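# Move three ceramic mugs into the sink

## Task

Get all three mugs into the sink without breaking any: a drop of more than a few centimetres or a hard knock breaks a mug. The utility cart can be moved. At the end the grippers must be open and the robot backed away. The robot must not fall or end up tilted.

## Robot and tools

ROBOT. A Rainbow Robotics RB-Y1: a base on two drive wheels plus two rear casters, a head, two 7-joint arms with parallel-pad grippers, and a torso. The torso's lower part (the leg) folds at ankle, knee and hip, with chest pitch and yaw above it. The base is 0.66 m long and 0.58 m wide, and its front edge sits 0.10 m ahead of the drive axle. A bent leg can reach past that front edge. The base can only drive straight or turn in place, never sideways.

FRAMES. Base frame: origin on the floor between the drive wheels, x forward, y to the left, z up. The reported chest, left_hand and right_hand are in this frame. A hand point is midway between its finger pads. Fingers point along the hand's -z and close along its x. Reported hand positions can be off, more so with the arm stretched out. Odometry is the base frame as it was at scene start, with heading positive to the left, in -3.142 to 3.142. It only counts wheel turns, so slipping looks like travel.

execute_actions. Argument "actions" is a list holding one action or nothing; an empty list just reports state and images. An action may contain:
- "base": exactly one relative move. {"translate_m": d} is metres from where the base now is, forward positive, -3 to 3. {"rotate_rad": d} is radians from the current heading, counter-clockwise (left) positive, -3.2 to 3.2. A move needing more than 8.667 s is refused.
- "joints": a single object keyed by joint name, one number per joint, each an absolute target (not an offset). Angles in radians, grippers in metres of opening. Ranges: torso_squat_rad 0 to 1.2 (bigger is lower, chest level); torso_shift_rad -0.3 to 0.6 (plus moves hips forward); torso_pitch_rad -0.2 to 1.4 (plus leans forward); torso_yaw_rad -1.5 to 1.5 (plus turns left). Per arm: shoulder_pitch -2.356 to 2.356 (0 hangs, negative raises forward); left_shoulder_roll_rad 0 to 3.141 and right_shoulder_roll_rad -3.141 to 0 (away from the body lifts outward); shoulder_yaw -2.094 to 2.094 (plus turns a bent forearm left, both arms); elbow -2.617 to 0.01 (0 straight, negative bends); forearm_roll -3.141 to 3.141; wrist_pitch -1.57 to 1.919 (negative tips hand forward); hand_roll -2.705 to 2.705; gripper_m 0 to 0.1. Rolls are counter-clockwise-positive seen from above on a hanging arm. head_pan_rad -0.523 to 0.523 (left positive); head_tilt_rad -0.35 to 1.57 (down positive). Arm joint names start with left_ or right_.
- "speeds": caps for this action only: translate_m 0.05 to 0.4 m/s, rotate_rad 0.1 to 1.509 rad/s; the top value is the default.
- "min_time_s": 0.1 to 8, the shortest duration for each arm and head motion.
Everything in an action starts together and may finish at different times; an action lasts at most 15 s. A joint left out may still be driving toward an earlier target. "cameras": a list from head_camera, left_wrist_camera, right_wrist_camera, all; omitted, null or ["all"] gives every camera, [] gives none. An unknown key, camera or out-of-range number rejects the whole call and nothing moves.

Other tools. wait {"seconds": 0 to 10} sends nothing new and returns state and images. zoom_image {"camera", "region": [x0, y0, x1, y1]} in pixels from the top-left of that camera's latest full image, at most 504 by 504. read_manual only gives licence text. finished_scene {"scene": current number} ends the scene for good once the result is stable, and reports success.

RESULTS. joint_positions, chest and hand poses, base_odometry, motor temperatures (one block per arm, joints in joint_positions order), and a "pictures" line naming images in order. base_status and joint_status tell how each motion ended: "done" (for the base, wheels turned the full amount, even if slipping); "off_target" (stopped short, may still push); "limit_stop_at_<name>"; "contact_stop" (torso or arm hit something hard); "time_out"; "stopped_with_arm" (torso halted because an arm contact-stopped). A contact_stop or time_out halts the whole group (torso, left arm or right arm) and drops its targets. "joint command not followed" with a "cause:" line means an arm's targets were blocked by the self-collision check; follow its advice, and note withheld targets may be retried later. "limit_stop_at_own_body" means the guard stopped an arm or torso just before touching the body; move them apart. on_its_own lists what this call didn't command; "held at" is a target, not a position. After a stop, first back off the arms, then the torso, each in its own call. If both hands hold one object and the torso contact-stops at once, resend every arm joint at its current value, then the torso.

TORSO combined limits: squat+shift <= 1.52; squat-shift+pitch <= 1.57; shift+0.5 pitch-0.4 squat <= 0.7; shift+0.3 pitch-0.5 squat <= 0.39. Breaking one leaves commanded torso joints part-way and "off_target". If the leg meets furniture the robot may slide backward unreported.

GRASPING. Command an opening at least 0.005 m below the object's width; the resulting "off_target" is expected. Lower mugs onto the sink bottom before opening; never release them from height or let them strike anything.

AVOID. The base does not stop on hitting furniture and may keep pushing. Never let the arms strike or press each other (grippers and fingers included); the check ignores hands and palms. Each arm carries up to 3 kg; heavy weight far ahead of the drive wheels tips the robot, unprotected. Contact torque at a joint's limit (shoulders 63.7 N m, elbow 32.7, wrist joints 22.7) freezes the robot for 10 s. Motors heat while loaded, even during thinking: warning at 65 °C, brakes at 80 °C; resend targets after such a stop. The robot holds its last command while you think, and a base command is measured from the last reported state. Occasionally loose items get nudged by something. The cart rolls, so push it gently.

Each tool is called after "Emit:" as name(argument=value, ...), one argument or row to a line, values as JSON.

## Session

Emit:
execute_actions(
  actions=[],
  cameras=["head_camera"],
)

Scene clock: 0.00 s.
Motor temperatures (°C, as the motors report them): left_arm=[24 28 32 33 32 36 30] | right_arm=[30 31 25 28 34 31 37]
base_odometry: x=+0.000 y=+0.000 heading=+0.000 (m, m, rad; odometry frame)
base_status: not commanded
joint_positions: torso_squat_rad=+0.350 torso_shift_rad=-0.001 torso_pitch_rad=-0.002 torso_yaw_rad=+0.001 left_shoulder_pitch_rad=-0.020 left_shoulder_roll_rad=+0.032 left_shoulder_yaw_rad=+0.015 left_elbow_rad=-0.252 left_forearm_roll_rad=-0.010 left_wrist_pitch_rad=-0.030 left_hand_roll_rad=-0.011 left_gripper_m=+0.099 right_shoulder_pitch_rad=+0.021 right_shoulder_roll_rad=-0.039 right_shoulder_yaw_rad=+0.019 right_elbow_rad=-0.248 right_forearm_roll_rad=-0.021 right_wrist_pitch_rad=+0.048 right_hand_roll_rad=+0.015 right_gripper_m=+0.100 head_pan_rad=+0.001 head_tilt_rad=+0.399
joint_status: not commanded
chest: x=-0.2292 y=+0.0001 z=+1.2474 quat_wxyz=(+1.000, +0.000, -0.001, +0.000) (m; base frame)
left_hand: x=-0.0850 y=+0.2454 z=+0.5776 quat_wxyz=(+0.988, +0.018, -0.150, -0.008) (m; base frame)
right_hand: x=-0.1334 y=-0.2477 z=+0.5684 quat_wxyz=(+0.996, -0.018, -0.091, +0.005) (m; base frame)
pictures: head_camera
Images, in order (width x height): head_camera 896x504.

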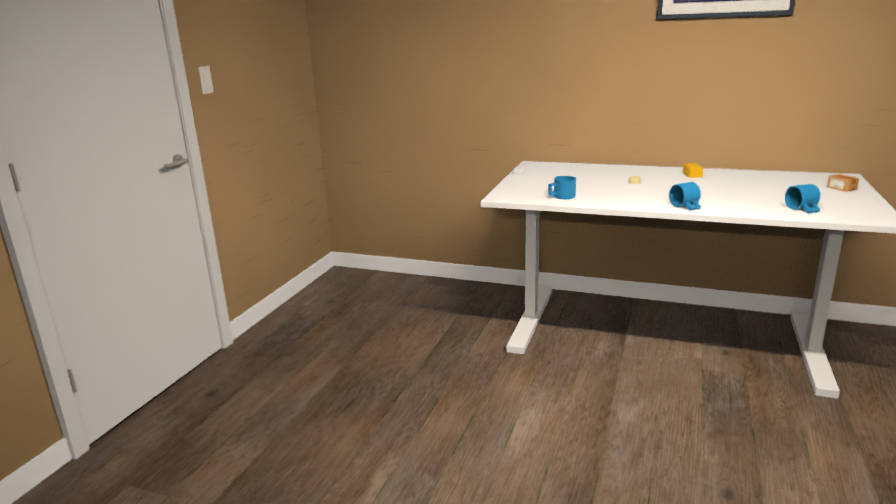

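Emit:
execute_actions(
  actions=[
    {"base":{"rotate_rad":-0.36},"joints":{"head_tilt_rad":0.8}},
  ],
  cameras=[],
)

Emit:
execute_actions(
  actions=[
    {"base":{"translate_m":1.5}},
  ],
  cameras=["head_camera"],
)

Scene clock: 8.43 s.
Motor temperatures (°C, as the motors report them): left_arm=[24 28 32 33 32 36 30] | right_arm=[30 31 25 28 34 31 37]
base_odometry: x=+0.000 y=+0.000 heading=-0.360 (m, m, rad; odometry frame)
base_status: done
joint_positions: torso_squat_rad=+0.350 torso_shift_rad=-0.001 torso_pitch_rad=-0.002 torso_yaw_rad=+0.001 left_shoulder_pitch_rad=-0.020 left_shoulder_roll_rad=+0.032 left_shoulder_yaw_rad=+0.015 left_elbow_rad=-0.252 left_forearm_roll_rad=-0.010 left_wrist_pitch_rad=-0.030 left_hand_roll_rad=-0.011 left_gripper_m=+0.099 right_shoulder_pitch_rad=+0.021 right_shoulder_roll_rad=-0.039 right_shoulder_yaw_rad=+0.019 right_elbow_rad=-0.248 right_forearm_roll_rad=-0.021 right_wrist_pitch_rad=+0.048 right_hand_roll_rad=+0.015 right_gripper_m=+0.100 head_pan_rad=+0.001 head_tilt_rad=+0.800
joint_status: all done
chest: x=-0.2292 y=+0.0001 z=+1.2474 quat_wxyz=(+1.000, +0.000, -0.001, +0.000) (m; base frame)
left_hand: x=-0.0850 y=+0.2454 z=+0.5776 quat_wxyz=(+0.988, +0.018, -0.150, -0.008) (m; base frame)
right_hand: x=-0.1334 y=-0.2477 z=+0.5684 quat_wxyz=(+0.996, -0.018, -0.091, +0.005) (m; base frame)
pictures: none
No camera images: the call's "cameras" was empty. Leave "cameras" out to get every camera's image.

Scene clock: 13.63 s.
Motor temperatures (°C, as the motors report them): left_arm=[24 28 32 33 32 36 30] | right_arm=[30 31 25 28 34 31 37]
base_odometry: x=+1.404 y=-0.529 heading=-0.360 (m, m, rad; odometry frame)
base_status: done
joint_positions: torso_squat_rad=+0.350 torso_shift_rad=-0.001 torso_pitch_rad=-0.002 torso_yaw_rad=+0.001 left_shoulder_pitch_rad=-0.020 left_shoulder_roll_rad=+0.032 left_shoulder_yaw_rad=+0.015 left_elbow_rad=-0.252 left_forearm_roll_rad=-0.010 left_wrist_pitch_rad=-0.030 left_hand_roll_rad=-0.011 left_gripper_m=+0.099 right_shoulder_pitch_rad=+0.021 right_shoulder_roll_rad=-0.039 right_shoulder_yaw_rad=+0.019 right_elbow_rad=-0.248 right_forearm_roll_rad=-0.021 right_wrist_pitch_rad=+0.048 right_hand_roll_rad=+0.015 right_gripper_m=+0.100 head_pan_rad=+0.001 head_tilt_rad=+0.800
joint_status: not commanded
chest: x=-0.2291 y=+0.0001 z=+1.2474 quat_wxyz=(+1.000, +0.000, -0.001, +0.000) (m; base frame)
left_hand: x=-0.0849 y=+0.2454 z=+0.5776 quat_wxyz=(+0.988, +0.018, -0.150, -0.008) (m; base frame)
right_hand: x=-0.1334 y=-0.2477 z=+0.5684 quat_wxyz=(+0.996, -0.018, -0.091, +0.005) (m; base frame)
pictures: head_camera
Images, in order (width x height): head_camera 896x504.

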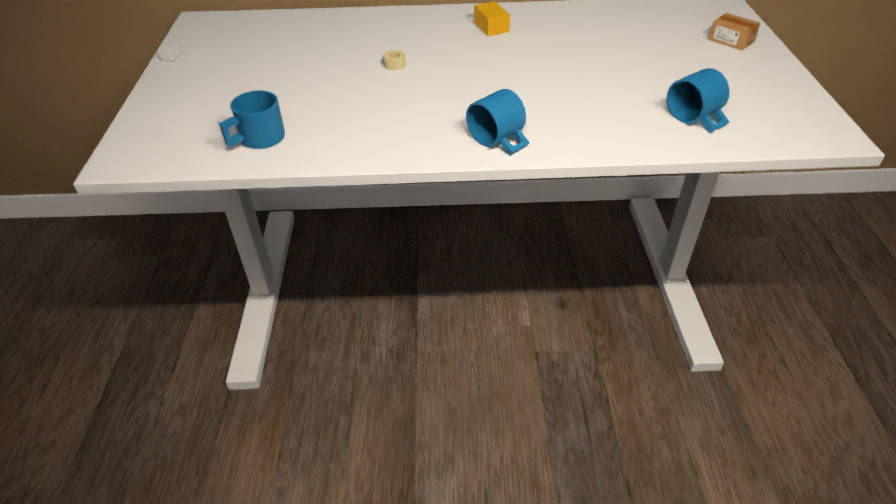

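Emit:
execute_actions(
  actions=[
    {"joints":{"torso_pitch_rad":0.38,"left_shoulder_pitch_rad":-1.0,"left_shoulder_roll_rad":0.5,"left_elbow_rad":-1.0,"left_wrist_pitch_rad":1.6,"right_shoulder_pitch_rad":-1.15,"right_elbow_rad":-1.0,"right_wrist_pitch_rad":1.75,"right_hand_roll_rad":0.43,"head_tilt_rad":0.6}},
  ],
  cameras=[],
)

Emit:
execute_actions(
  actions=[
    {"base":{"translate_m":0.52}},
  ],
)

Scene clock: 23.10 s.
Motor temperatures (°C, as the motors report them): left_arm=[24 28 32 33 32 36 30] | right_arm=[30 31 25 28 34 31 37]
base_odometry: x=+1.404 y=-0.529 heading=-0.360 (m, m, rad; odometry frame)
base_status: not commanded
joint_positions: torso_squat_rad=+0.350 torso_shift_rad=-0.001 torso_pitch_rad=+0.380 torso_yaw_rad=+0.001 left_shoulder_pitch_rad=-1.000 left_shoulder_roll_rad=+0.500 left_shoulder_yaw_rad=+0.015 left_elbow_rad=-1.000 left_forearm_roll_rad=-0.010 left_wrist_pitch_rad=+1.600 left_hand_roll_rad=-0.011 left_gripper_m=+0.099 right_shoulder_pitch_rad=-1.150 right_shoulder_roll_rad=-0.039 right_shoulder_yaw_rad=+0.019 right_elbow_rad=-1.000 right_forearm_roll_rad=-0.021 right_wrist_pitch_rad=+1.750 right_hand_roll_rad=+0.430 right_gripper_m=+0.100 head_pan_rad=+0.001 head_tilt_rad=+0.600
joint_status: all done
chest: x=-0.1138 y=+0.0001 z=+1.2253 quat_wxyz=(+0.982, +0.000, +0.189, +0.000) (m; base frame)
left_hand: x=+0.3768 y=+0.3996 z=+0.8961 quat_wxyz=(+0.975, +0.222, -0.021, -0.022) (m; base frame)
right_hand: x=+0.3498 y=-0.0973 z=+0.8836 quat_wxyz=(+0.922, -0.040, +0.025, +0.385) (m; base frame)
pictures: none
No camera images: the call's "cameras" was empty. Leave "cameras" out to get every camera's image.

Scene clock: 25.87 s.
Motor temperatures (°C, as the motors report them): left_arm=[25 28 32 33 32 36 30] | right_arm=[30 31 25 28 34 31 37]
base_odometry: x=+1.890 y=-0.712 heading=-0.361 (m, m, rad; odometry frame)
base_status: done
joint_positions: torso_squat_rad=+0.350 torso_shift_rad=-0.001 torso_pitch_rad=+0.380 torso_yaw_rad=+0.001 left_shoulder_pitch_rad=-1.000 left_shoulder_roll_rad=+0.500 left_shoulder_yaw_rad=+0.015 left_elbow_rad=-1.000 left_forearm_roll_rad=-0.010 left_wrist_pitch_rad=+1.600 left_hand_roll_rad=-0.011 left_gripper_m=+0.099 right_shoulder_pitch_rad=-1.150 right_shoulder_roll_rad=-0.039 right_shoulder_yaw_rad=+0.019 right_elbow_rad=-1.000 right_forearm_roll_rad=-0.021 right_wrist_pitch_rad=+1.750 right_hand_roll_rad=+0.430 right_gripper_m=+0.100 head_pan_rad=+0.001 head_tilt_rad=+0.600
joint_status: not commanded
chest: x=-0.1138 y=+0.0001 z=+1.2253 quat_wxyz=(+0.982, +0.000, +0.189, +0.000) (m; base frame)
left_hand: x=+0.3768 y=+0.3996 z=+0.8961 quat_wxyz=(+0.975, +0.222, -0.021, -0.022) (m; base frame)
right_hand: x=+0.3498 y=-0.0974 z=+0.8835 quat_wxyz=(+0.922, -0.040, +0.025, +0.385) (m; base frame)
pictures: head_camera, left_wrist_camera, right_wrist_camera
Images, in order (width x height): head_camera 896x504, left_wrist_camera 644x364, right_wrist_camera 644x364.

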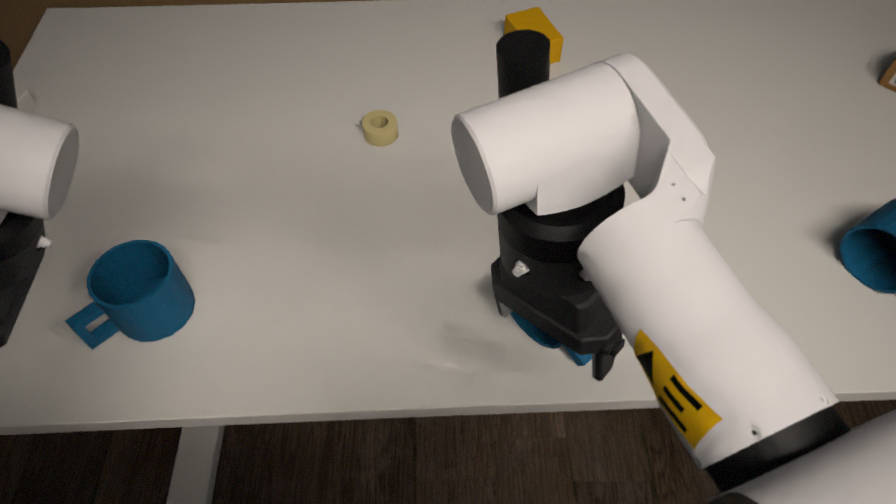

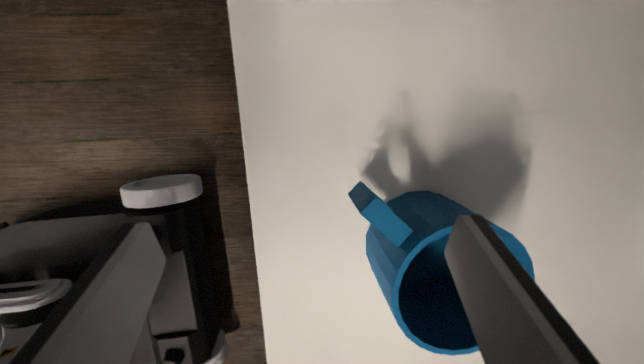

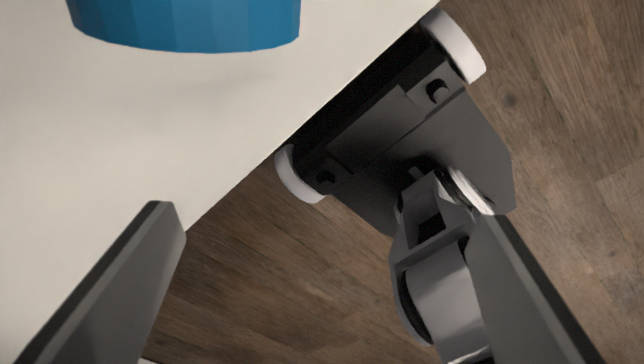

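Emit:
execute_actions(
  actions=[
    {"joints":{"torso_shift_rad":0.13,"left_shoulder_roll_rad":0.42}},
  ],
  cameras=["left_wrist_camera","right_wrist_camera"],
)

Scene clock: 34.57 s.
Motor temperatures (°C, as the motors report them): left_arm=[25 28 32 33 32 36 30] | right_arm=[30 31 25 28 34 31 37]
base_odometry: x=+1.890 y=-0.712 heading=-0.361 (m, m, rad; odometry frame)
base_status: not commanded
joint_positions: torso_squat_rad=+0.350 torso_shift_rad=+0.130 torso_pitch_rad=+0.380 torso_yaw_rad=+0.001 left_shoulder_pitch_rad=-1.000 left_shoulder_roll_rad=+0.420 left_shoulder_yaw_rad=+0.015 left_elbow_rad=-1.000 left_forearm_roll_rad=-0.010 left_wrist_pitch_rad=+1.600 left_hand_roll_rad=-0.011 left_gripper_m=+0.099 right_shoulder_pitch_rad=-1.150 right_shoulder_roll_rad=-0.039 right_shoulder_yaw_rad=+0.019 right_elbow_rad=-1.000 right_forearm_roll_rad=-0.021 right_wrist_pitch_rad=+1.750 right_hand_roll_rad=+0.430 right_gripper_m=+0.100 head_pan_rad=+0.001 head_tilt_rad=+0.600
joint_status: all done
chest: x=-0.0279 y=+0.0000 z=+1.2198 quat_wxyz=(+0.982, +0.000, +0.189, +0.000) (m; base frame)
left_hand: x=+0.4598 y=+0.3536 z=+0.8699 quat_wxyz=(+0.981, +0.190, -0.015, -0.045) (m; base frame)
right_hand: x=+0.4356 y=-0.0974 z=+0.8779 quat_wxyz=(+0.922, -0.040, +0.025, +0.385) (m; base frame)
pictures: left_wrist_camera, right_wrist_camera
Images, in order (width x height): left_wrist_camera 644x364, right_wrist_camera 644x364.

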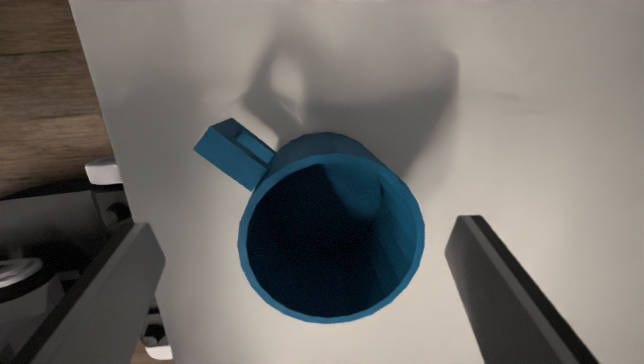

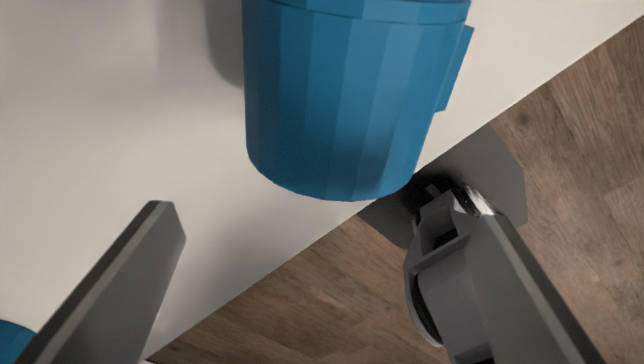

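Emit:
execute_actions(
  actions=[
    {"joints":{"left_shoulder_roll_rad":0.36,"left_elbow_rad":-1.17,"left_wrist_pitch_rad":1.77,"right_shoulder_roll_rad":-0.1,"right_elbow_rad":-0.93,"right_wrist_pitch_rad":1.68}},
  ],
  cameras=["left_wrist_camera","right_wrist_camera"],
)

Scene clock: 41.37 s.
Motor temperatures (°C, as the motors report them): left_arm=[25 28 32 33 32 36 30] | right_arm=[31 31 25 29 34 31 37]
base_odometry: x=+1.890 y=-0.712 heading=-0.361 (m, m, rad; odometry frame)
base_status: not commanded
joint_positions: torso_squat_rad=+0.350 torso_shift_rad=+0.130 torso_pitch_rad=+0.380 torso_yaw_rad=+0.001 left_shoulder_pitch_rad=-1.000 left_shoulder_roll_rad=+0.360 left_shoulder_yaw_rad=+0.015 left_elbow_rad=-1.170 left_forearm_roll_rad=-0.010 left_wrist_pitch_rad=+1.770 left_hand_roll_rad=-0.011 left_gripper_m=+0.099 right_shoulder_pitch_rad=-1.150 right_shoulder_roll_rad=-0.100 right_shoulder_yaw_rad=+0.019 right_elbow_rad=-0.930 right_forearm_roll_rad=-0.021 right_wrist_pitch_rad=+1.680 right_hand_roll_rad=+0.430 right_gripper_m=+0.100 head_pan_rad=+0.001 head_tilt_rad=+0.600
joint_status: all done
chest: x=-0.0279 y=+0.0000 z=+1.2198 quat_wxyz=(+0.982, +0.000, +0.189, +0.000) (m; base frame)
left_hand: x=+0.4545 y=+0.3047 z=+0.8980 quat_wxyz=(+0.984, +0.166, -0.011, -0.061) (m; base frame)
right_hand: x=+0.4481 y=-0.1351 z=+0.8640 quat_wxyz=(+0.929, -0.063, +0.025, +0.365) (m; base frame)
pictures: left_wrist_camera, right_wrist_camera
Images, in order (width x height): left_wrist_camera 644x364, right_wrist_camera 644x364.

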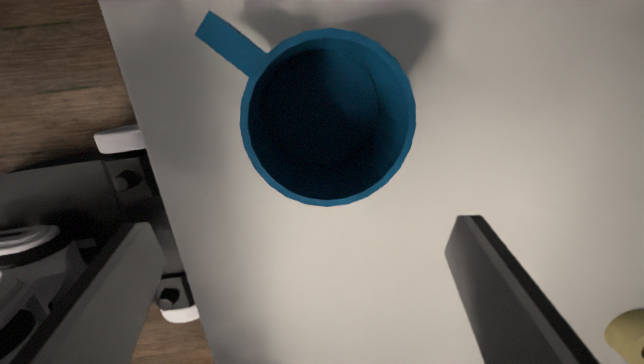

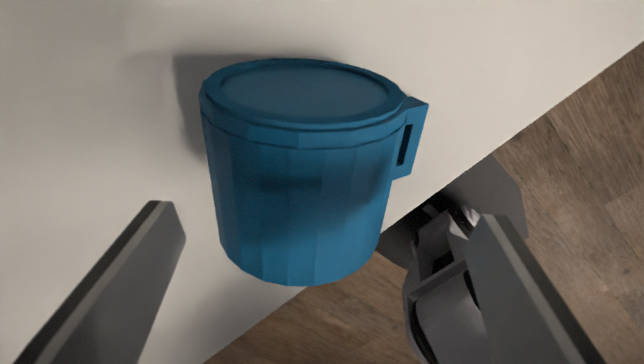

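Emit:
execute_actions(
  actions=[
    {"joints":{"left_hand_roll_rad":1.6,"right_shoulder_roll_rad":-0.09}},
  ],
  cameras=[],
)

Emit:
execute_actions(
  actions=[
    {"joints":{"torso_squat_rad":0.57}},
  ],
)

Scene clock: 47.87 s.
Motor temperatures (°C, as the motors report them): left_arm=[25 28 32 33 32 36 30] | right_arm=[31 31 25 29 34 31 37]
base_odometry: x=+1.890 y=-0.712 heading=-0.361 (m, m, rad; odometry frame)
base_status: not commanded
joint_positions: torso_squat_rad=+0.350 torso_shift_rad=+0.130 torso_pitch_rad=+0.380 torso_yaw_rad=+0.001 left_shoulder_pitch_rad=-1.000 left_shoulder_roll_rad=+0.360 left_shoulder_yaw_rad=+0.015 left_elbow_rad=-1.170 left_forearm_roll_rad=-0.010 left_wrist_pitch_rad=+1.770 left_hand_roll_rad=+1.600 left_gripper_m=+0.099 right_shoulder_pitch_rad=-1.150 right_shoulder_roll_rad=-0.090 right_shoulder_yaw_rad=+0.019 right_elbow_rad=-0.930 right_forearm_roll_rad=-0.021 right_wrist_pitch_rad=+1.680 right_hand_roll_rad=+0.430 right_gripper_m=+0.100 head_pan_rad=+0.001 head_tilt_rad=+0.600
joint_status: all done
chest: x=-0.0279 y=+0.0001 z=+1.2198 quat_wxyz=(+0.982, +0.000, +0.189, +0.000) (m; base frame)
left_hand: x=+0.4545 y=+0.3046 z=+0.8980 quat_wxyz=(+0.726, +0.107, -0.127, +0.668) (m; base frame)
right_hand: x=+0.4463 y=-0.1293 z=+0.8632 quat_wxyz=(+0.928, -0.059, +0.025, +0.368) (m; base frame)
pictures: none
No camera images: the call's "cameras" was empty. Leave "cameras" out to get every camera's image.

Scene clock: 49.37 s.
Motor temperatures (°C, as the motors report them): left_arm=[25 28 32 33 32 36 30] | right_arm=[31 31 25 29 34 31 37]
base_odometry: x=+1.890 y=-0.712 heading=-0.361 (m, m, rad; odometry frame)
base_status: not commanded
joint_positions: torso_squat_rad=+0.570 torso_shift_rad=+0.130 torso_pitch_rad=+0.380 torso_yaw_rad=+0.001 left_shoulder_pitch_rad=-1.000 left_shoulder_roll_rad=+0.360 left_shoulder_yaw_rad=+0.015 left_elbow_rad=-1.170 left_forearm_roll_rad=-0.010 left_wrist_pitch_rad=+1.770 left_hand_roll_rad=+1.600 left_gripper_m=+0.099 right_shoulder_pitch_rad=-1.150 right_shoulder_roll_rad=-0.090 right_shoulder_yaw_rad=+0.019 right_elbow_rad=-0.930 right_forearm_roll_rad=-0.021 right_wrist_pitch_rad=+1.680 right_hand_roll_rad=+0.430 right_gripper_m=+0.100 head_pan_rad=+0.001 head_tilt_rad=+0.600
joint_status: all done
chest: x=-0.0368 y=+0.0001 z=+1.1522 quat_wxyz=(+0.982, +0.000, +0.189, +0.000) (m; base frame)
left_hand: x=+0.4457 y=+0.3046 z=+0.8305 quat_wxyz=(+0.726, +0.107, -0.127, +0.668) (m; base frame)
right_hand: x=+0.4375 y=-0.1292 z=+0.7958 quat_wxyz=(+0.928, -0.059, +0.025, +0.368) (m; base frame)
pictures: head_camera, left_wrist_camera, right_wrist_camera
Images, in order (width x height): head_camera 896x504, left_wrist_camera 644x364, right_wrist_camera 644x364.

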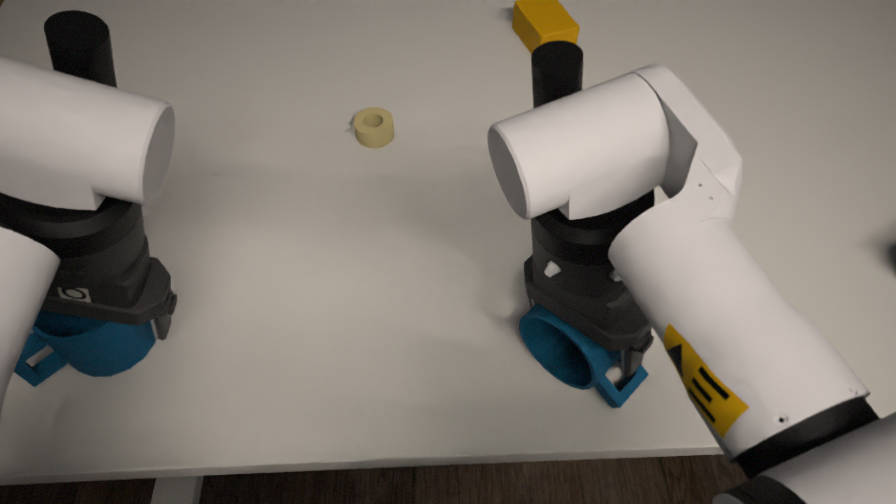

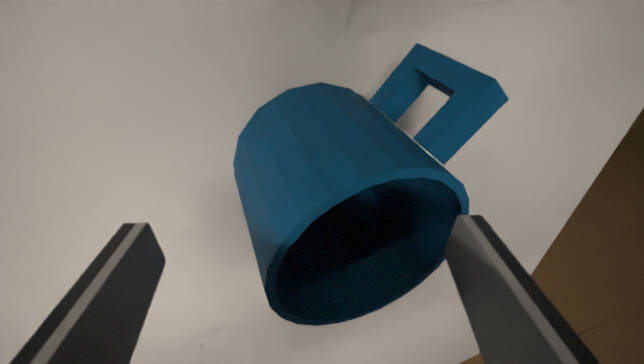

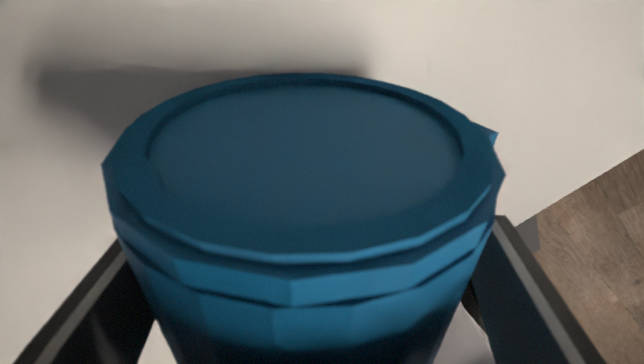

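Emit:
execute_actions(
  actions=[
    {"joints":{"right_gripper_m":0.04,"left_gripper_m":0.07,"left_shoulder_roll_rad":0.32}},
  ],
  cameras=["left_wrist_camera"],
)

Scene clock: 53.00 s.
Motor temperatures (°C, as the motors report them): left_arm=[25 28 32 33 32 36 30] | right_arm=[31 31 25 29 34 31 37]
base_odometry: x=+1.890 y=-0.712 heading=-0.361 (m, m, rad; odometry frame)
base_status: not commanded
joint_positions: torso_squat_rad=+0.570 torso_shift_rad=+0.130 torso_pitch_rad=+0.380 torso_yaw_rad=+0.001 left_shoulder_pitch_rad=-1.000 left_shoulder_roll_rad=+0.320 left_shoulder_yaw_rad=+0.015 left_elbow_rad=-1.170 left_forearm_roll_rad=-0.010 left_wrist_pitch_rad=+1.770 left_hand_roll_rad=+1.600 left_gripper_m=+0.070 right_shoulder_pitch_rad=-1.150 right_shoulder_roll_rad=-0.090 right_shoulder_yaw_rad=+0.019 right_elbow_rad=-0.930 right_forearm_roll_rad=-0.021 right_wrist_pitch_rad=+1.680 right_hand_roll_rad=+0.430 right_gripper_m=+0.090 head_pan_rad=+0.001 head_tilt_rad=+0.600
joint_status: right_gripper_m off_target (ended at +0.090, target +0.040); the others done
chest: x=-0.0368 y=+0.0000 z=+1.1522 quat_wxyz=(+0.982, +0.000, +0.189, +0.000) (m; base frame)
left_hand: x=+0.4426 y=+0.2823 z=+0.8230 quat_wxyz=(+0.735, +0.098, -0.113, +0.661) (m; base frame)
right_hand: x=+0.4374 y=-0.1292 z=+0.7957 quat_wxyz=(+0.928, -0.059, +0.025, +0.368) (m; base frame)
pictures: left_wrist_camera
Images, in order (width x height): left_wrist_camera 644x364.

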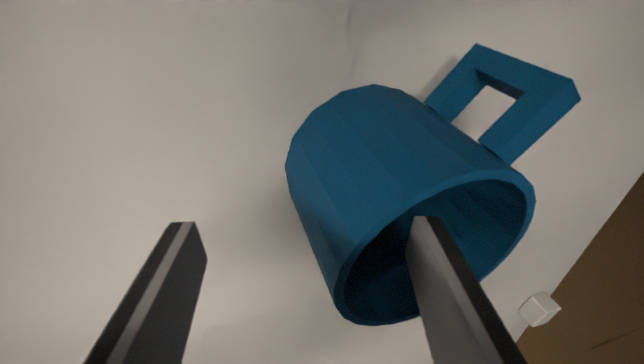

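Emit:
execute_actions(
  actions=[
    {"joints":{"left_elbow_rad":-1.03,"left_wrist_pitch_rad":1.63}},
  ],
  cameras=["left_wrist_camera"],
)

Emit:
execute_actions(
  actions=[
    {"joints":{"left_gripper_m":0.0}},
  ],
  cameras=["left_wrist_camera"],
)

Scene clock: 56.53 s.
Motor temperatures (°C, as the motors report them): left_arm=[25 28 32 33 32 36 30] | right_arm=[31 31 25 29 34 31 37]
base_odometry: x=+1.890 y=-0.712 heading=-0.361 (m, m, rad; odometry frame)
base_status: not commanded
joint_positions: torso_squat_rad=+0.570 torso_shift_rad=+0.130 torso_pitch_rad=+0.380 torso_yaw_rad=+0.001 left_shoulder_pitch_rad=-1.000 left_shoulder_roll_rad=+0.320 left_shoulder_yaw_rad=+0.015 left_elbow_rad=-1.030 left_forearm_roll_rad=-0.010 left_wrist_pitch_rad=+1.630 left_hand_roll_rad=+1.600 left_gripper_m=+0.070 right_shoulder_pitch_rad=-1.150 right_shoulder_roll_rad=-0.090 right_shoulder_yaw_rad=+0.019 right_elbow_rad=-0.930 right_forearm_roll_rad=-0.021 right_wrist_pitch_rad=+1.680 right_hand_roll_rad=+0.430 right_gripper_m=+0.090 head_pan_rad=+0.001 head_tilt_rad=+0.600
joint_status: all done
chest: x=-0.0368 y=+0.0000 z=+1.1522 quat_wxyz=(+0.982, +0.000, +0.189, +0.000) (m; base frame)
left_hand: x=+0.4442 y=+0.2925 z=+0.7885 quat_wxyz=(+0.736, +0.098, -0.113, +0.661) (m; base frame)
right_hand: x=+0.4374 y=-0.1292 z=+0.7957 quat_wxyz=(+0.928, -0.059, +0.025, +0.368) (m; base frame)
pictures: left_wrist_camera
Images, in order (width x height): left_wrist_camera 644x364.

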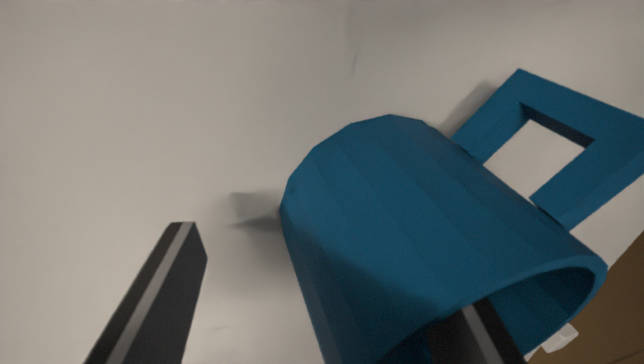

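Scene clock: 57.73 s.
Motor temperatures (°C, as the motors report them): left_arm=[25 28 32 33 32 36 30] | right_arm=[31 31 25 29 34 31 37]
base_odometry: x=+1.890 y=-0.712 heading=-0.361 (m, m, rad; odometry frame)
base_status: not commanded
joint_positions: torso_squat_rad=+0.570 torso_shift_rad=+0.130 torso_pitch_rad=+0.380 torso_yaw_rad=+0.001 left_shoulder_pitch_rad=-1.000 left_shoulder_roll_rad=+0.320 left_shoulder_yaw_rad=+0.015 left_elbow_rad=-1.030 left_forearm_roll_rad=-0.010 left_wrist_pitch_rad=+1.630 left_hand_roll_rad=+1.600 left_gripper_m=+0.005 right_shoulder_pitch_rad=-1.150 right_shoulder_roll_rad=-0.090 right_shoulder_yaw_rad=+0.019 right_elbow_rad=-0.930 right_forearm_roll_rad=-0.021 right_wrist_pitch_rad=+1.680 right_hand_roll_rad=+0.430 right_gripper_m=+0.090 head_pan_rad=+0.001 head_tilt_rad=+0.600
joint_status: left_gripper_m off_target (ended at +0.005, target +0.000)
chest: x=-0.0368 y=+0.0001 z=+1.1522 quat_wxyz=(+0.982, +0.000, +0.189, +0.000) (m; base frame)
left_hand: x=+0.4441 y=+0.2924 z=+0.7883 quat_wxyz=(+0.736, +0.098, -0.113, +0.661) (m; base frame)
right_hand: x=+0.4374 y=-0.1292 z=+0.7957 quat_wxyz=(+0.928, -0.059, +0.025, +0.368) (m; base frame)
pictures: left_wrist_camera
Images, in order (width x height): left_wrist_camera 644x364.

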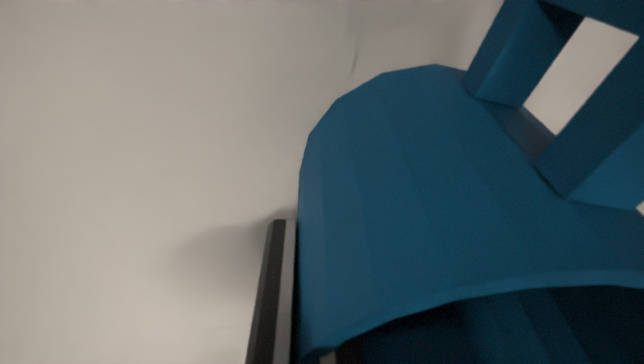

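Emit:
execute_actions(
  actions=[
    {"joints":{"torso_squat_rad":0.05,"torso_shift_rad":0.0,"torso_pitch_rad":0.3}},
  ],
  cameras=[],
)

Emit:
execute_actions(
  actions=[
    {"base":{"translate_m":-0.5},"joints":{"left_shoulder_pitch_rad":-1.3,"left_shoulder_roll_rad":0.1,"left_elbow_rad":-1.0,"left_wrist_pitch_rad":1.9,"right_shoulder_pitch_rad":-1.3,"right_shoulder_roll_rad":-0.15,"right_elbow_rad":-1.0,"right_wrist_pitch_rad":1.9,"head_tilt_rad":0.0}},
  ],
  cameras=[],
)

Emit:
execute_actions(
  actions=[
    {"base":{"rotate_rad":-3.1}},
  ],
  cameras=["head_camera"],
)

Scene clock: 65.77 s.
Motor temperatures (°C, as the motors report them): left_arm=[25 28 32 33 32 36 30] | right_arm=[31 31 25 29 34 31 37]
base_odometry: x=+1.890 y=-0.712 heading=-0.361 (m, m, rad; odometry frame)
base_status: not commanded
joint_positions: torso_squat_rad=+0.050 torso_shift_rad=+0.000 torso_pitch_rad=+0.300 torso_yaw_rad=+0.001 left_shoulder_pitch_rad=-1.000 left_shoulder_roll_rad=+0.320 left_shoulder_yaw_rad=+0.015 left_elbow_rad=-1.030 left_forearm_roll_rad=-0.010 left_wrist_pitch_rad=+1.630 left_hand_roll_rad=+1.600 left_gripper_m=+0.005 right_shoulder_pitch_rad=-1.150 right_shoulder_roll_rad=-0.090 right_shoulder_yaw_rad=+0.019 right_elbow_rad=-0.930 right_forearm_roll_rad=-0.021 right_wrist_pitch_rad=+1.680 right_hand_roll_rad=+0.430 right_gripper_m=+0.090 head_pan_rad=+0.001 head_tilt_rad=+0.600
joint_status: all done
chest: x=-0.1365 y=+0.0001 z=+1.2752 quat_wxyz=(+0.989, +0.000, +0.150, +0.000) (m; base frame)
left_hand: x=+0.3719 y=+0.2925 z=+0.9508 quat_wxyz=(+0.730, +0.072, -0.142, +0.664) (m; base frame)
right_hand: x=+0.3646 y=-0.1292 z=+0.9576 quat_wxyz=(+0.928, -0.074, -0.012, +0.365) (m; base frame)
pictures: none
No camera images: the call's "cameras" was empty. Leave "cameras" out to get every camera's image.

Scene clock: 68.33 s.
Motor temperatures (°C, as the motors report them): left_arm=[25 28 32 33 32 36 30] | right_arm=[31 31 25 29 34 31 37]
base_odometry: x=+1.422 y=-0.536 heading=-0.362 (m, m, rad; odometry frame)
base_status: done
joint_positions: torso_squat_rad=+0.050 torso_shift_rad=+0.000 torso_pitch_rad=+0.300 torso_yaw_rad=+0.001 left_shoulder_pitch_rad=-1.300 left_shoulder_roll_rad=+0.100 left_shoulder_yaw_rad=+0.015 left_elbow_rad=-1.000 left_forearm_roll_rad=-0.010 left_wrist_pitch_rad=+1.900 left_hand_roll_rad=+1.600 left_gripper_m=+0.005 right_shoulder_pitch_rad=-1.300 right_shoulder_roll_rad=-0.150 right_shoulder_yaw_rad=+0.019 right_elbow_rad=-1.000 right_forearm_roll_rad=-0.021 right_wrist_pitch_rad=+1.900 right_hand_roll_rad=+0.430 right_gripper_m=+0.090 head_pan_rad=+0.001 head_tilt_rad=+0.000
joint_status: all done
chest: x=-0.1365 y=+0.0000 z=+1.2752 quat_wxyz=(+0.989, +0.000, +0.149, +0.000) (m; base frame)
left_hand: x=+0.3777 y=+0.1235 z=+1.0467 quat_wxyz=(+0.795, +0.042, -0.084, +0.600) (m; base frame)
right_hand: x=+0.3837 y=-0.1421 z=+1.0506 quat_wxyz=(+0.929, -0.107, -0.008, +0.355) (m; base frame)
pictures: none
No camera images: the call's "cameras" was empty. Leave "cameras" out to get every camera's image.

Scene clock: 73.63 s.
Motor temperatures (°C, as the motors report them): left_arm=[25 28 32 33 32 36 30] | right_arm=[31 31 25 29 34 31 37]
base_odometry: x=+1.422 y=-0.535 heading=+2.822 (m, m, rad; odometry frame)
base_status: done
joint_positions: torso_squat_rad=+0.050 torso_shift_rad=+0.000 torso_pitch_rad=+0.300 torso_yaw_rad=+0.001 left_shoulder_pitch_rad=-1.300 left_shoulder_roll_rad=+0.100 left_shoulder_yaw_rad=+0.015 left_elbow_rad=-1.000 left_forearm_roll_rad=-0.010 left_wrist_pitch_rad=+1.900 left_hand_roll_rad=+1.600 left_gripper_m=+0.005 right_shoulder_pitch_rad=-1.300 right_shoulder_roll_rad=-0.150 right_shoulder_yaw_rad=+0.019 right_elbow_rad=-1.000 right_forearm_roll_rad=-0.021 right_wrist_pitch_rad=+1.900 right_hand_roll_rad=+0.430 right_gripper_m=+0.090 head_pan_rad=+0.001 head_tilt_rad=+0.000
joint_status: not commanded
chest: x=-0.1365 y=+0.0000 z=+1.2752 quat_wxyz=(+0.989, +0.000, +0.150, +0.000) (m; base frame)
left_hand: x=+0.3777 y=+0.1235 z=+1.0466 quat_wxyz=(+0.795, +0.042, -0.084, +0.600) (m; base frame)
right_hand: x=+0.3837 y=-0.1420 z=+1.0505 quat_wxyz=(+0.929, -0.107, -0.008, +0.355) (m; base frame)
pictures: head_camera
Images, in order (width x height): head_camera 896x504.

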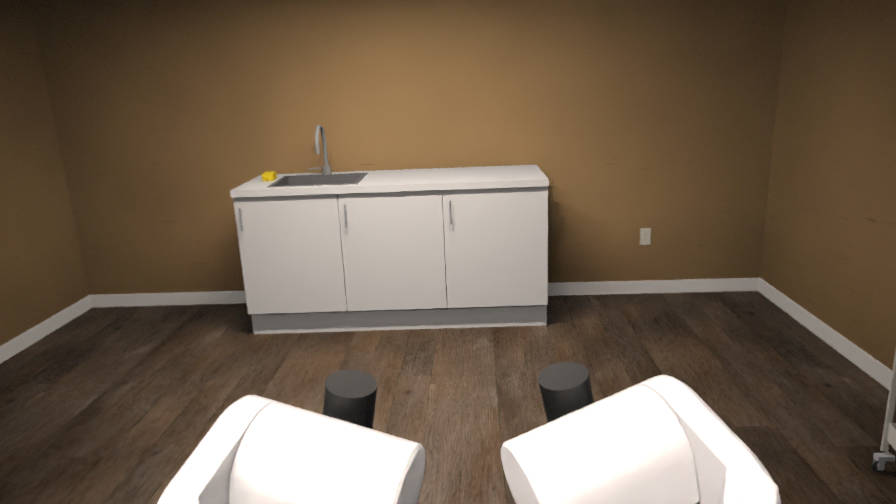

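Emit:
execute_actions(
  actions=[
    {"base":{"rotate_rad":0.376},"joints":{"head_tilt_rad":0.2}},
  ],
  cameras=[],
)

Emit:
execute_actions(
  actions=[
    {"base":{"translate_m":2.1}},
  ],
  cameras=[],
)

Emit:
execute_actions(
  actions=[
    {"base":{"rotate_rad":-0.376}},
  ],
  cameras=["head_camera"],
)

Scene clock: 80.60 s.
Motor temperatures (°C, as the motors report them): left_arm=[26 28 32 33 32 36 30] | right_arm=[31 31 25 29 34 31 37]
base_odometry: x=+1.422 y=-0.535 heading=-3.086 (m, m, rad; odometry frame)
base_status: done
joint_positions: torso_squat_rad=+0.050 torso_shift_rad=+0.000 torso_pitch_rad=+0.300 torso_yaw_rad=+0.001 left_shoulder_pitch_rad=-1.300 left_shoulder_roll_rad=+0.100 left_shoulder_yaw_rad=+0.015 left_elbow_rad=-1.000 left_forearm_roll_rad=-0.010 left_wrist_pitch_rad=+1.900 left_hand_roll_rad=+1.600 left_gripper_m=+0.005 right_shoulder_pitch_rad=-1.300 right_shoulder_roll_rad=-0.150 right_shoulder_yaw_rad=+0.019 right_elbow_rad=-1.000 right_forearm_roll_rad=-0.021 right_wrist_pitch_rad=+1.900 right_hand_roll_rad=+0.430 right_gripper_m=+0.090 head_pan_rad=+0.001 head_tilt_rad=+0.200
joint_status: all done
chest: x=-0.1365 y=+0.0000 z=+1.2752 quat_wxyz=(+0.989, +0.000, +0.150, +0.000) (m; base frame)
left_hand: x=+0.3777 y=+0.1235 z=+1.0466 quat_wxyz=(+0.795, +0.042, -0.084, +0.600) (m; base frame)
right_hand: x=+0.3837 y=-0.1420 z=+1.0505 quat_wxyz=(+0.929, -0.107, -0.008, +0.355) (m; base frame)
pictures: none
No camera images: the call's "cameras" was empty. Leave "cameras" out to get every camera's image.

Scene clock: 87.20 s.
Motor temperatures (°C, as the motors report them): left_arm=[26 28 32 33 32 36 30] | right_arm=[31 31 25 29 34 31 37]
base_odometry: x=-0.674 y=-0.652 heading=-3.086 (m, m, rad; odometry frame)
base_status: done
joint_positions: torso_squat_rad=+0.050 torso_shift_rad=+0.000 torso_pitch_rad=+0.300 torso_yaw_rad=+0.001 left_shoulder_pitch_rad=-1.300 left_shoulder_roll_rad=+0.100 left_shoulder_yaw_rad=+0.015 left_elbow_rad=-1.000 left_forearm_roll_rad=-0.010 left_wrist_pitch_rad=+1.900 left_hand_roll_rad=+1.600 left_gripper_m=+0.005 right_shoulder_pitch_rad=-1.300 right_shoulder_roll_rad=-0.150 right_shoulder_yaw_rad=+0.019 right_elbow_rad=-1.000 right_forearm_roll_rad=-0.021 right_wrist_pitch_rad=+1.900 right_hand_roll_rad=+0.430 right_gripper_m=+0.090 head_pan_rad=+0.001 head_tilt_rad=+0.200
joint_status: not commanded
chest: x=-0.1363 y=+0.0000 z=+1.2752 quat_wxyz=(+0.989, +0.000, +0.150, +0.000) (m; base frame)
left_hand: x=+0.3778 y=+0.1235 z=+1.0465 quat_wxyz=(+0.795, +0.042, -0.084, +0.600) (m; base frame)
right_hand: x=+0.3838 y=-0.1420 z=+1.0504 quat_wxyz=(+0.929, -0.107, -0.008, +0.355) (m; base frame)
pictures: none
No camera images: the call's "cameras" was empty. Leave "cameras" out to get every camera's image.

Scene clock: 89.27 s.
Motor temperatures (°C, as the motors report them): left_arm=[26 28 32 33 32 36 30] | right_arm=[31 31 25 29 34 31 37]
base_odometry: x=-0.674 y=-0.652 heading=+2.821 (m, m, rad; odometry frame)
base_status: done
joint_positions: torso_squat_rad=+0.050 torso_shift_rad=+0.000 torso_pitch_rad=+0.300 torso_yaw_rad=+0.001 left_shoulder_pitch_rad=-1.300 left_shoulder_roll_rad=+0.100 left_shoulder_yaw_rad=+0.015 left_elbow_rad=-1.000 left_forearm_roll_rad=-0.010 left_wrist_pitch_rad=+1.900 left_hand_roll_rad=+1.600 left_gripper_m=+0.005 right_shoulder_pitch_rad=-1.300 right_shoulder_roll_rad=-0.150 right_shoulder_yaw_rad=+0.019 right_elbow_rad=-1.000 right_forearm_roll_rad=-0.021 right_wrist_pitch_rad=+1.900 right_hand_roll_rad=+0.430 right_gripper_m=+0.090 head_pan_rad=+0.001 head_tilt_rad=+0.200
joint_status: not commanded
chest: x=-0.1364 y=+0.0001 z=+1.2752 quat_wxyz=(+0.989, +0.000, +0.150, +0.000) (m; base frame)
left_hand: x=+0.3778 y=+0.1235 z=+1.0465 quat_wxyz=(+0.795, +0.042, -0.084, +0.600) (m; base frame)
right_hand: x=+0.3838 y=-0.1420 z=+1.0504 quat_wxyz=(+0.929, -0.107, -0.008, +0.355) (m; base frame)
pictures: head_camera
Images, in order (width x height): head_camera 896x504.

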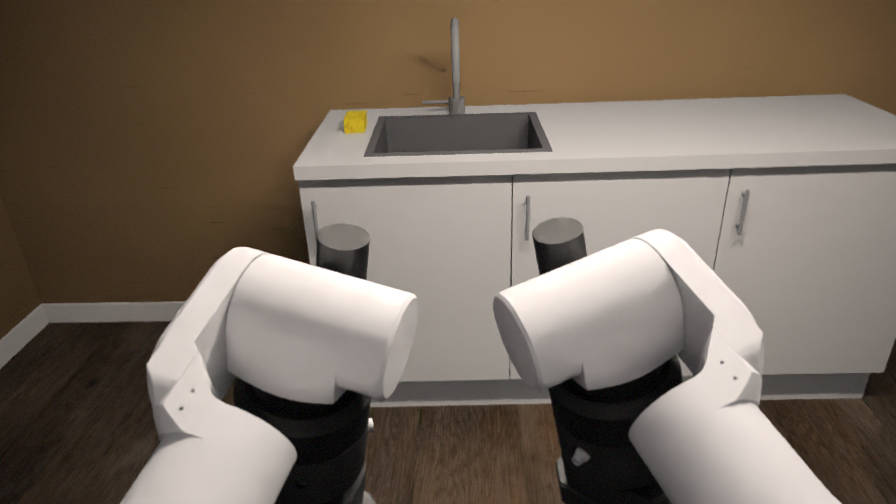

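Emit:
execute_actions(
  actions=[
    {"base":{"translate_m":1.38},"joints":{"head_tilt_rad":0.6}},
  ],
  cameras=["head_camera"],
)

Scene clock: 96.37 s.
Motor temperatures (°C, as the motors report them): left_arm=[26 28 32 33 32 36 30] | right_arm=[31 31 25 29 34 31 37]
base_odometry: x=-1.984 y=-0.217 heading=+2.821 (m, m, rad; odometry frame)
base_status: done
joint_positions: torso_squat_rad=+0.050 torso_shift_rad=+0.000 torso_pitch_rad=+0.300 torso_yaw_rad=+0.001 left_shoulder_pitch_rad=-1.300 left_shoulder_roll_rad=+0.100 left_shoulder_yaw_rad=+0.015 left_elbow_rad=-1.000 left_forearm_roll_rad=-0.010 left_wrist_pitch_rad=+1.900 left_hand_roll_rad=+1.600 left_gripper_m=+0.005 right_shoulder_pitch_rad=-1.300 right_shoulder_roll_rad=-0.150 right_shoulder_yaw_rad=+0.019 right_elbow_rad=-1.000 right_forearm_roll_rad=-0.021 right_wrist_pitch_rad=+1.900 right_hand_roll_rad=+0.430 right_gripper_m=+0.090 head_pan_rad=+0.001 head_tilt_rad=+0.600
joint_status: all done
chest: x=-0.1364 y=+0.0001 z=+1.2752 quat_wxyz=(+0.989, +0.000, +0.150, +0.000) (m; base frame)
left_hand: x=+0.3778 y=+0.1235 z=+1.0465 quat_wxyz=(+0.795, +0.042, -0.084, +0.600) (m; base frame)
right_hand: x=+0.3838 y=-0.1420 z=+1.0504 quat_wxyz=(+0.929, -0.107, -0.008, +0.355) (m; base frame)
pictures: head_camera
Images, in order (width x height): head_camera 896x504.

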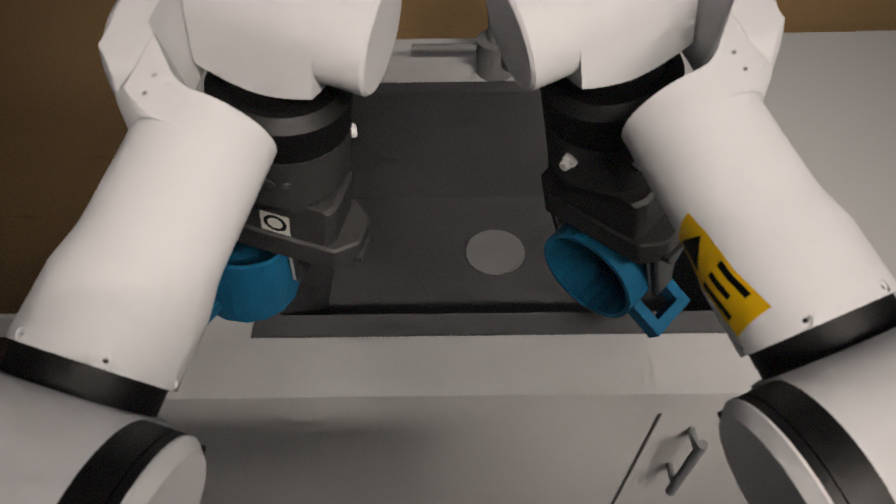

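Emit:
execute_actions(
  actions=[
    {"base":{"translate_m":0.05},"joints":{"left_hand_roll_rad":0.0,"left_shoulder_roll_rad":0.04,"right_shoulder_roll_rad":-0.2}},
  ],
  cameras=[],
)

Emit:
execute_actions(
  actions=[
    {"joints":{"torso_shift_rad":0.15,"torso_squat_rad":0.7}},
  ],
  cameras=["head_camera"],
)

Scene clock: 103.00 s.
Motor temperatures (°C, as the motors report them): left_arm=[26 28 32 33 32 36 30] | right_arm=[31 31 25 29 34 31 37]
base_odometry: x=-2.032 y=-0.201 heading=+2.821 (m, m, rad; odometry frame)
base_status: done
joint_positions: torso_squat_rad=+0.050 torso_shift_rad=+0.000 torso_pitch_rad=+0.300 torso_yaw_rad=+0.001 left_shoulder_pitch_rad=-1.300 left_shoulder_roll_rad=+0.040 left_shoulder_yaw_rad=+0.015 left_elbow_rad=-1.000 left_forearm_roll_rad=-0.010 left_wrist_pitch_rad=+1.900 left_hand_roll_rad=+0.000 left_gripper_m=+0.005 right_shoulder_pitch_rad=-1.299 right_shoulder_roll_rad=-0.200 right_shoulder_yaw_rad=+0.019 right_elbow_rad=-1.000 right_forearm_roll_rad=-0.021 right_wrist_pitch_rad=+1.900 right_hand_roll_rad=+0.430 right_gripper_m=+0.090 head_pan_rad=+0.001 head_tilt_rad=+0.600
joint_status: all done
chest: x=-0.1364 y=+0.0001 z=+1.2752 quat_wxyz=(+0.989, +0.000, +0.150, +0.000) (m; base frame)
left_hand: x=+0.3664 y=+0.0912 z=+1.0405 quat_wxyz=(+0.982, +0.072, -0.023, -0.175) (m; base frame)
right_hand: x=+0.3912 y=-0.1695 z=+1.0569 quat_wxyz=(+0.934, -0.122, -0.009, +0.336) (m; base frame)
pictures: none
No camera images: the call's "cameras" was empty. Leave "cameras" out to get every camera's image.

Scene clock: 105.97 s.
Motor temperatures (°C, as the motors report them): left_arm=[26 28 32 33 32 36 30] | right_arm=[31 31 25 29 34 31 37]
base_odometry: x=-2.032 y=-0.201 heading=+2.821 (m, m, rad; odometry frame)
base_status: not commanded
joint_positions: torso_squat_rad=+0.700 torso_shift_rad=+0.150 torso_pitch_rad=+0.300 torso_yaw_rad=+0.001 left_shoulder_pitch_rad=-1.300 left_shoulder_roll_rad=+0.040 left_shoulder_yaw_rad=+0.015 left_elbow_rad=-1.000 left_forearm_roll_rad=-0.010 left_wrist_pitch_rad=+1.900 left_hand_roll_rad=+0.000 left_gripper_m=+0.005 right_shoulder_pitch_rad=-1.299 right_shoulder_roll_rad=-0.200 right_shoulder_yaw_rad=+0.019 right_elbow_rad=-1.000 right_forearm_roll_rad=-0.021 right_wrist_pitch_rad=+1.900 right_hand_roll_rad=+0.430 right_gripper_m=+0.090 head_pan_rad=+0.001 head_tilt_rad=+0.600
joint_status: all done
chest: x=-0.0564 y=+0.0000 z=+1.1055 quat_wxyz=(+0.989, +0.000, +0.150, +0.000) (m; base frame)
left_hand: x=+0.4464 y=+0.0912 z=+0.8708 quat_wxyz=(+0.982, +0.072, -0.023, -0.175) (m; base frame)
right_hand: x=+0.4712 y=-0.1695 z=+0.8872 quat_wxyz=(+0.934, -0.122, -0.009, +0.336) (m; base frame)
pictures: head_camera
Images, in order (width x height): head_camera 896x504.

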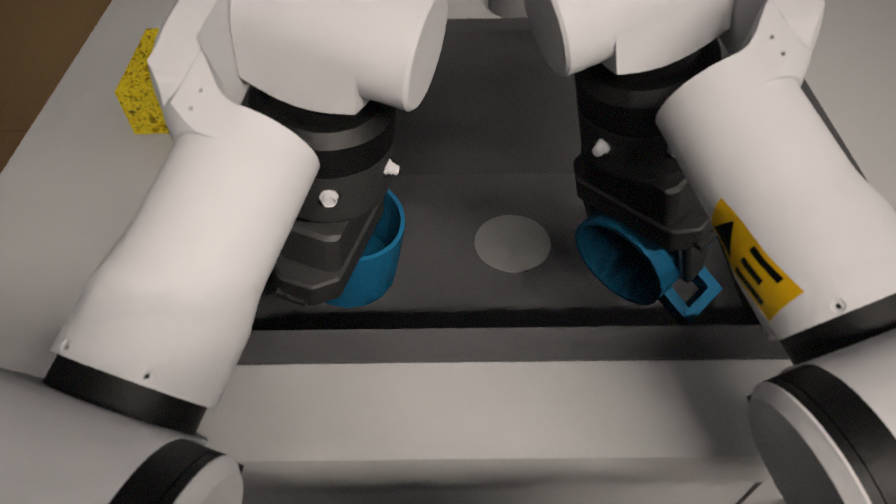

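Emit:
execute_actions(
  actions=[
    {"joints":{"torso_squat_rad":0.82,"right_shoulder_pitch_rad":-1.27}},
  ],
  cameras=[],
)

Emit:
execute_actions(
  actions=[
    {"joints":{"left_gripper_m":0.05,"right_gripper_m":0.1}},
  ],
  cameras=[],
)

Emit:
execute_actions(
  actions=[
    {"joints":{"torso_squat_rad":0.3,"torso_shift_rad":0.0}},
  ],
  cameras=["head_camera"],
)

Scene clock: 110.10 s.
Motor temperatures (°C, as the motors report them): left_arm=[26 28 32 33 32 36 30] | right_arm=[31 31 25 29 34 31 37]
base_odometry: x=-2.032 y=-0.201 heading=+2.821 (m, m, rad; odometry frame)
base_status: not commanded
joint_positions: torso_squat_rad=+0.820 torso_shift_rad=+0.150 torso_pitch_rad=+0.300 torso_yaw_rad=+0.001 left_shoulder_pitch_rad=-1.300 left_shoulder_roll_rad=+0.040 left_shoulder_yaw_rad=+0.015 left_elbow_rad=-1.000 left_forearm_roll_rad=-0.010 left_wrist_pitch_rad=+1.900 left_hand_roll_rad=+0.000 left_gripper_m=+0.005 right_shoulder_pitch_rad=-1.270 right_shoulder_roll_rad=-0.200 right_shoulder_yaw_rad=+0.019 right_elbow_rad=-1.000 right_forearm_roll_rad=-0.021 right_wrist_pitch_rad=+1.900 right_hand_roll_rad=+0.430 right_gripper_m=+0.090 head_pan_rad=+0.001 head_tilt_rad=+0.600
joint_status: all done
chest: x=-0.0651 y=+0.0000 z=+1.0483 quat_wxyz=(+0.989, +0.000, +0.150, +0.000) (m; base frame)
left_hand: x=+0.4377 y=+0.0911 z=+0.8136 quat_wxyz=(+0.982, +0.072, -0.023, -0.175) (m; base frame)
right_hand: x=+0.4545 y=-0.1753 z=+0.8159 quat_wxyz=(+0.935, -0.119, +0.005, +0.333) (m; base frame)
pictures: none
No camera images: the call's "cameras" was empty. Leave "cameras" out to get every camera's image.

Scene clock: 111.20 s.
Motor temperatures (°C, as the motors report them): left_arm=[26 28 32 33 32 36 30] | right_arm=[31 31 25 29 34 31 37]
base_odometry: x=-2.032 y=-0.201 heading=+2.821 (m, m, rad; odometry frame)
base_status: not commanded
joint_positions: torso_squat_rad=+0.820 torso_shift_rad=+0.150 torso_pitch_rad=+0.300 torso_yaw_rad=+0.001 left_shoulder_pitch_rad=-1.300 left_shoulder_roll_rad=+0.040 left_shoulder_yaw_rad=+0.015 left_elbow_rad=-1.000 left_forearm_roll_rad=-0.010 left_wrist_pitch_rad=+1.900 left_hand_roll_rad=+0.000 left_gripper_m=+0.050 right_shoulder_pitch_rad=-1.270 right_shoulder_roll_rad=-0.200 right_shoulder_yaw_rad=+0.019 right_elbow_rad=-1.000 right_forearm_roll_rad=-0.021 right_wrist_pitch_rad=+1.900 right_hand_roll_rad=+0.430 right_gripper_m=+0.100 head_pan_rad=+0.001 head_tilt_rad=+0.600
joint_status: all done
chest: x=-0.0651 y=+0.0000 z=+1.0483 quat_wxyz=(+0.989, +0.000, +0.150, +0.000) (m; base frame)
left_hand: x=+0.4378 y=+0.0911 z=+0.8137 quat_wxyz=(+0.982, +0.072, -0.023, -0.176) (m; base frame)
right_hand: x=+0.4545 y=-0.1753 z=+0.8159 quat_wxyz=(+0.935, -0.119, +0.005, +0.333) (m; base frame)
pictures: none
No camera images: the call's "cameras" was empty. Leave "cameras" out to get every camera's image.

Scene clock: 113.70 s.
Motor temperatures (°C, as the motors report them): left_arm=[26 28 32 33 32 36 30] | right_arm=[31 31 25 29 34 31 37]
base_odometry: x=-2.032 y=-0.201 heading=+2.821 (m, m, rad; odometry frame)
base_status: not commanded
joint_positions: torso_squat_rad=+0.300 torso_shift_rad=+0.000 torso_pitch_rad=+0.300 torso_yaw_rad=+0.001 left_shoulder_pitch_rad=-1.300 left_shoulder_roll_rad=+0.040 left_shoulder_yaw_rad=+0.015 left_elbow_rad=-1.000 left_forearm_roll_rad=-0.010 left_wrist_pitch_rad=+1.900 left_hand_roll_rad=+0.000 left_gripper_m=+0.050 right_shoulder_pitch_rad=-1.270 right_shoulder_roll_rad=-0.200 right_shoulder_yaw_rad=+0.019 right_elbow_rad=-1.000 right_forearm_roll_rad=-0.021 right_wrist_pitch_rad=+1.900 right_hand_roll_rad=+0.430 right_gripper_m=+0.100 head_pan_rad=+0.001 head_tilt_rad=+0.600
joint_status: all done
chest: x=-0.1366 y=+0.0001 z=+1.2448 quat_wxyz=(+0.989, +0.000, +0.149, +0.000) (m; base frame)
left_hand: x=+0.3663 y=+0.0911 z=+1.0104 quat_wxyz=(+0.982, +0.072, -0.023, -0.176) (m; base frame)
right_hand: x=+0.3830 y=-0.1753 z=+1.0126 quat_wxyz=(+0.935, -0.119, +0.005, +0.333) (m; base frame)
pictures: head_camera
Images, in order (width x height): head_camera 896x504.

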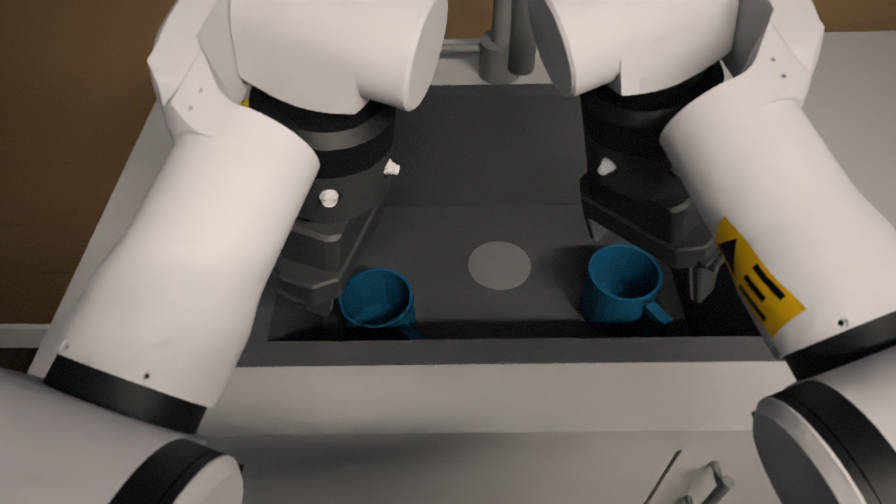

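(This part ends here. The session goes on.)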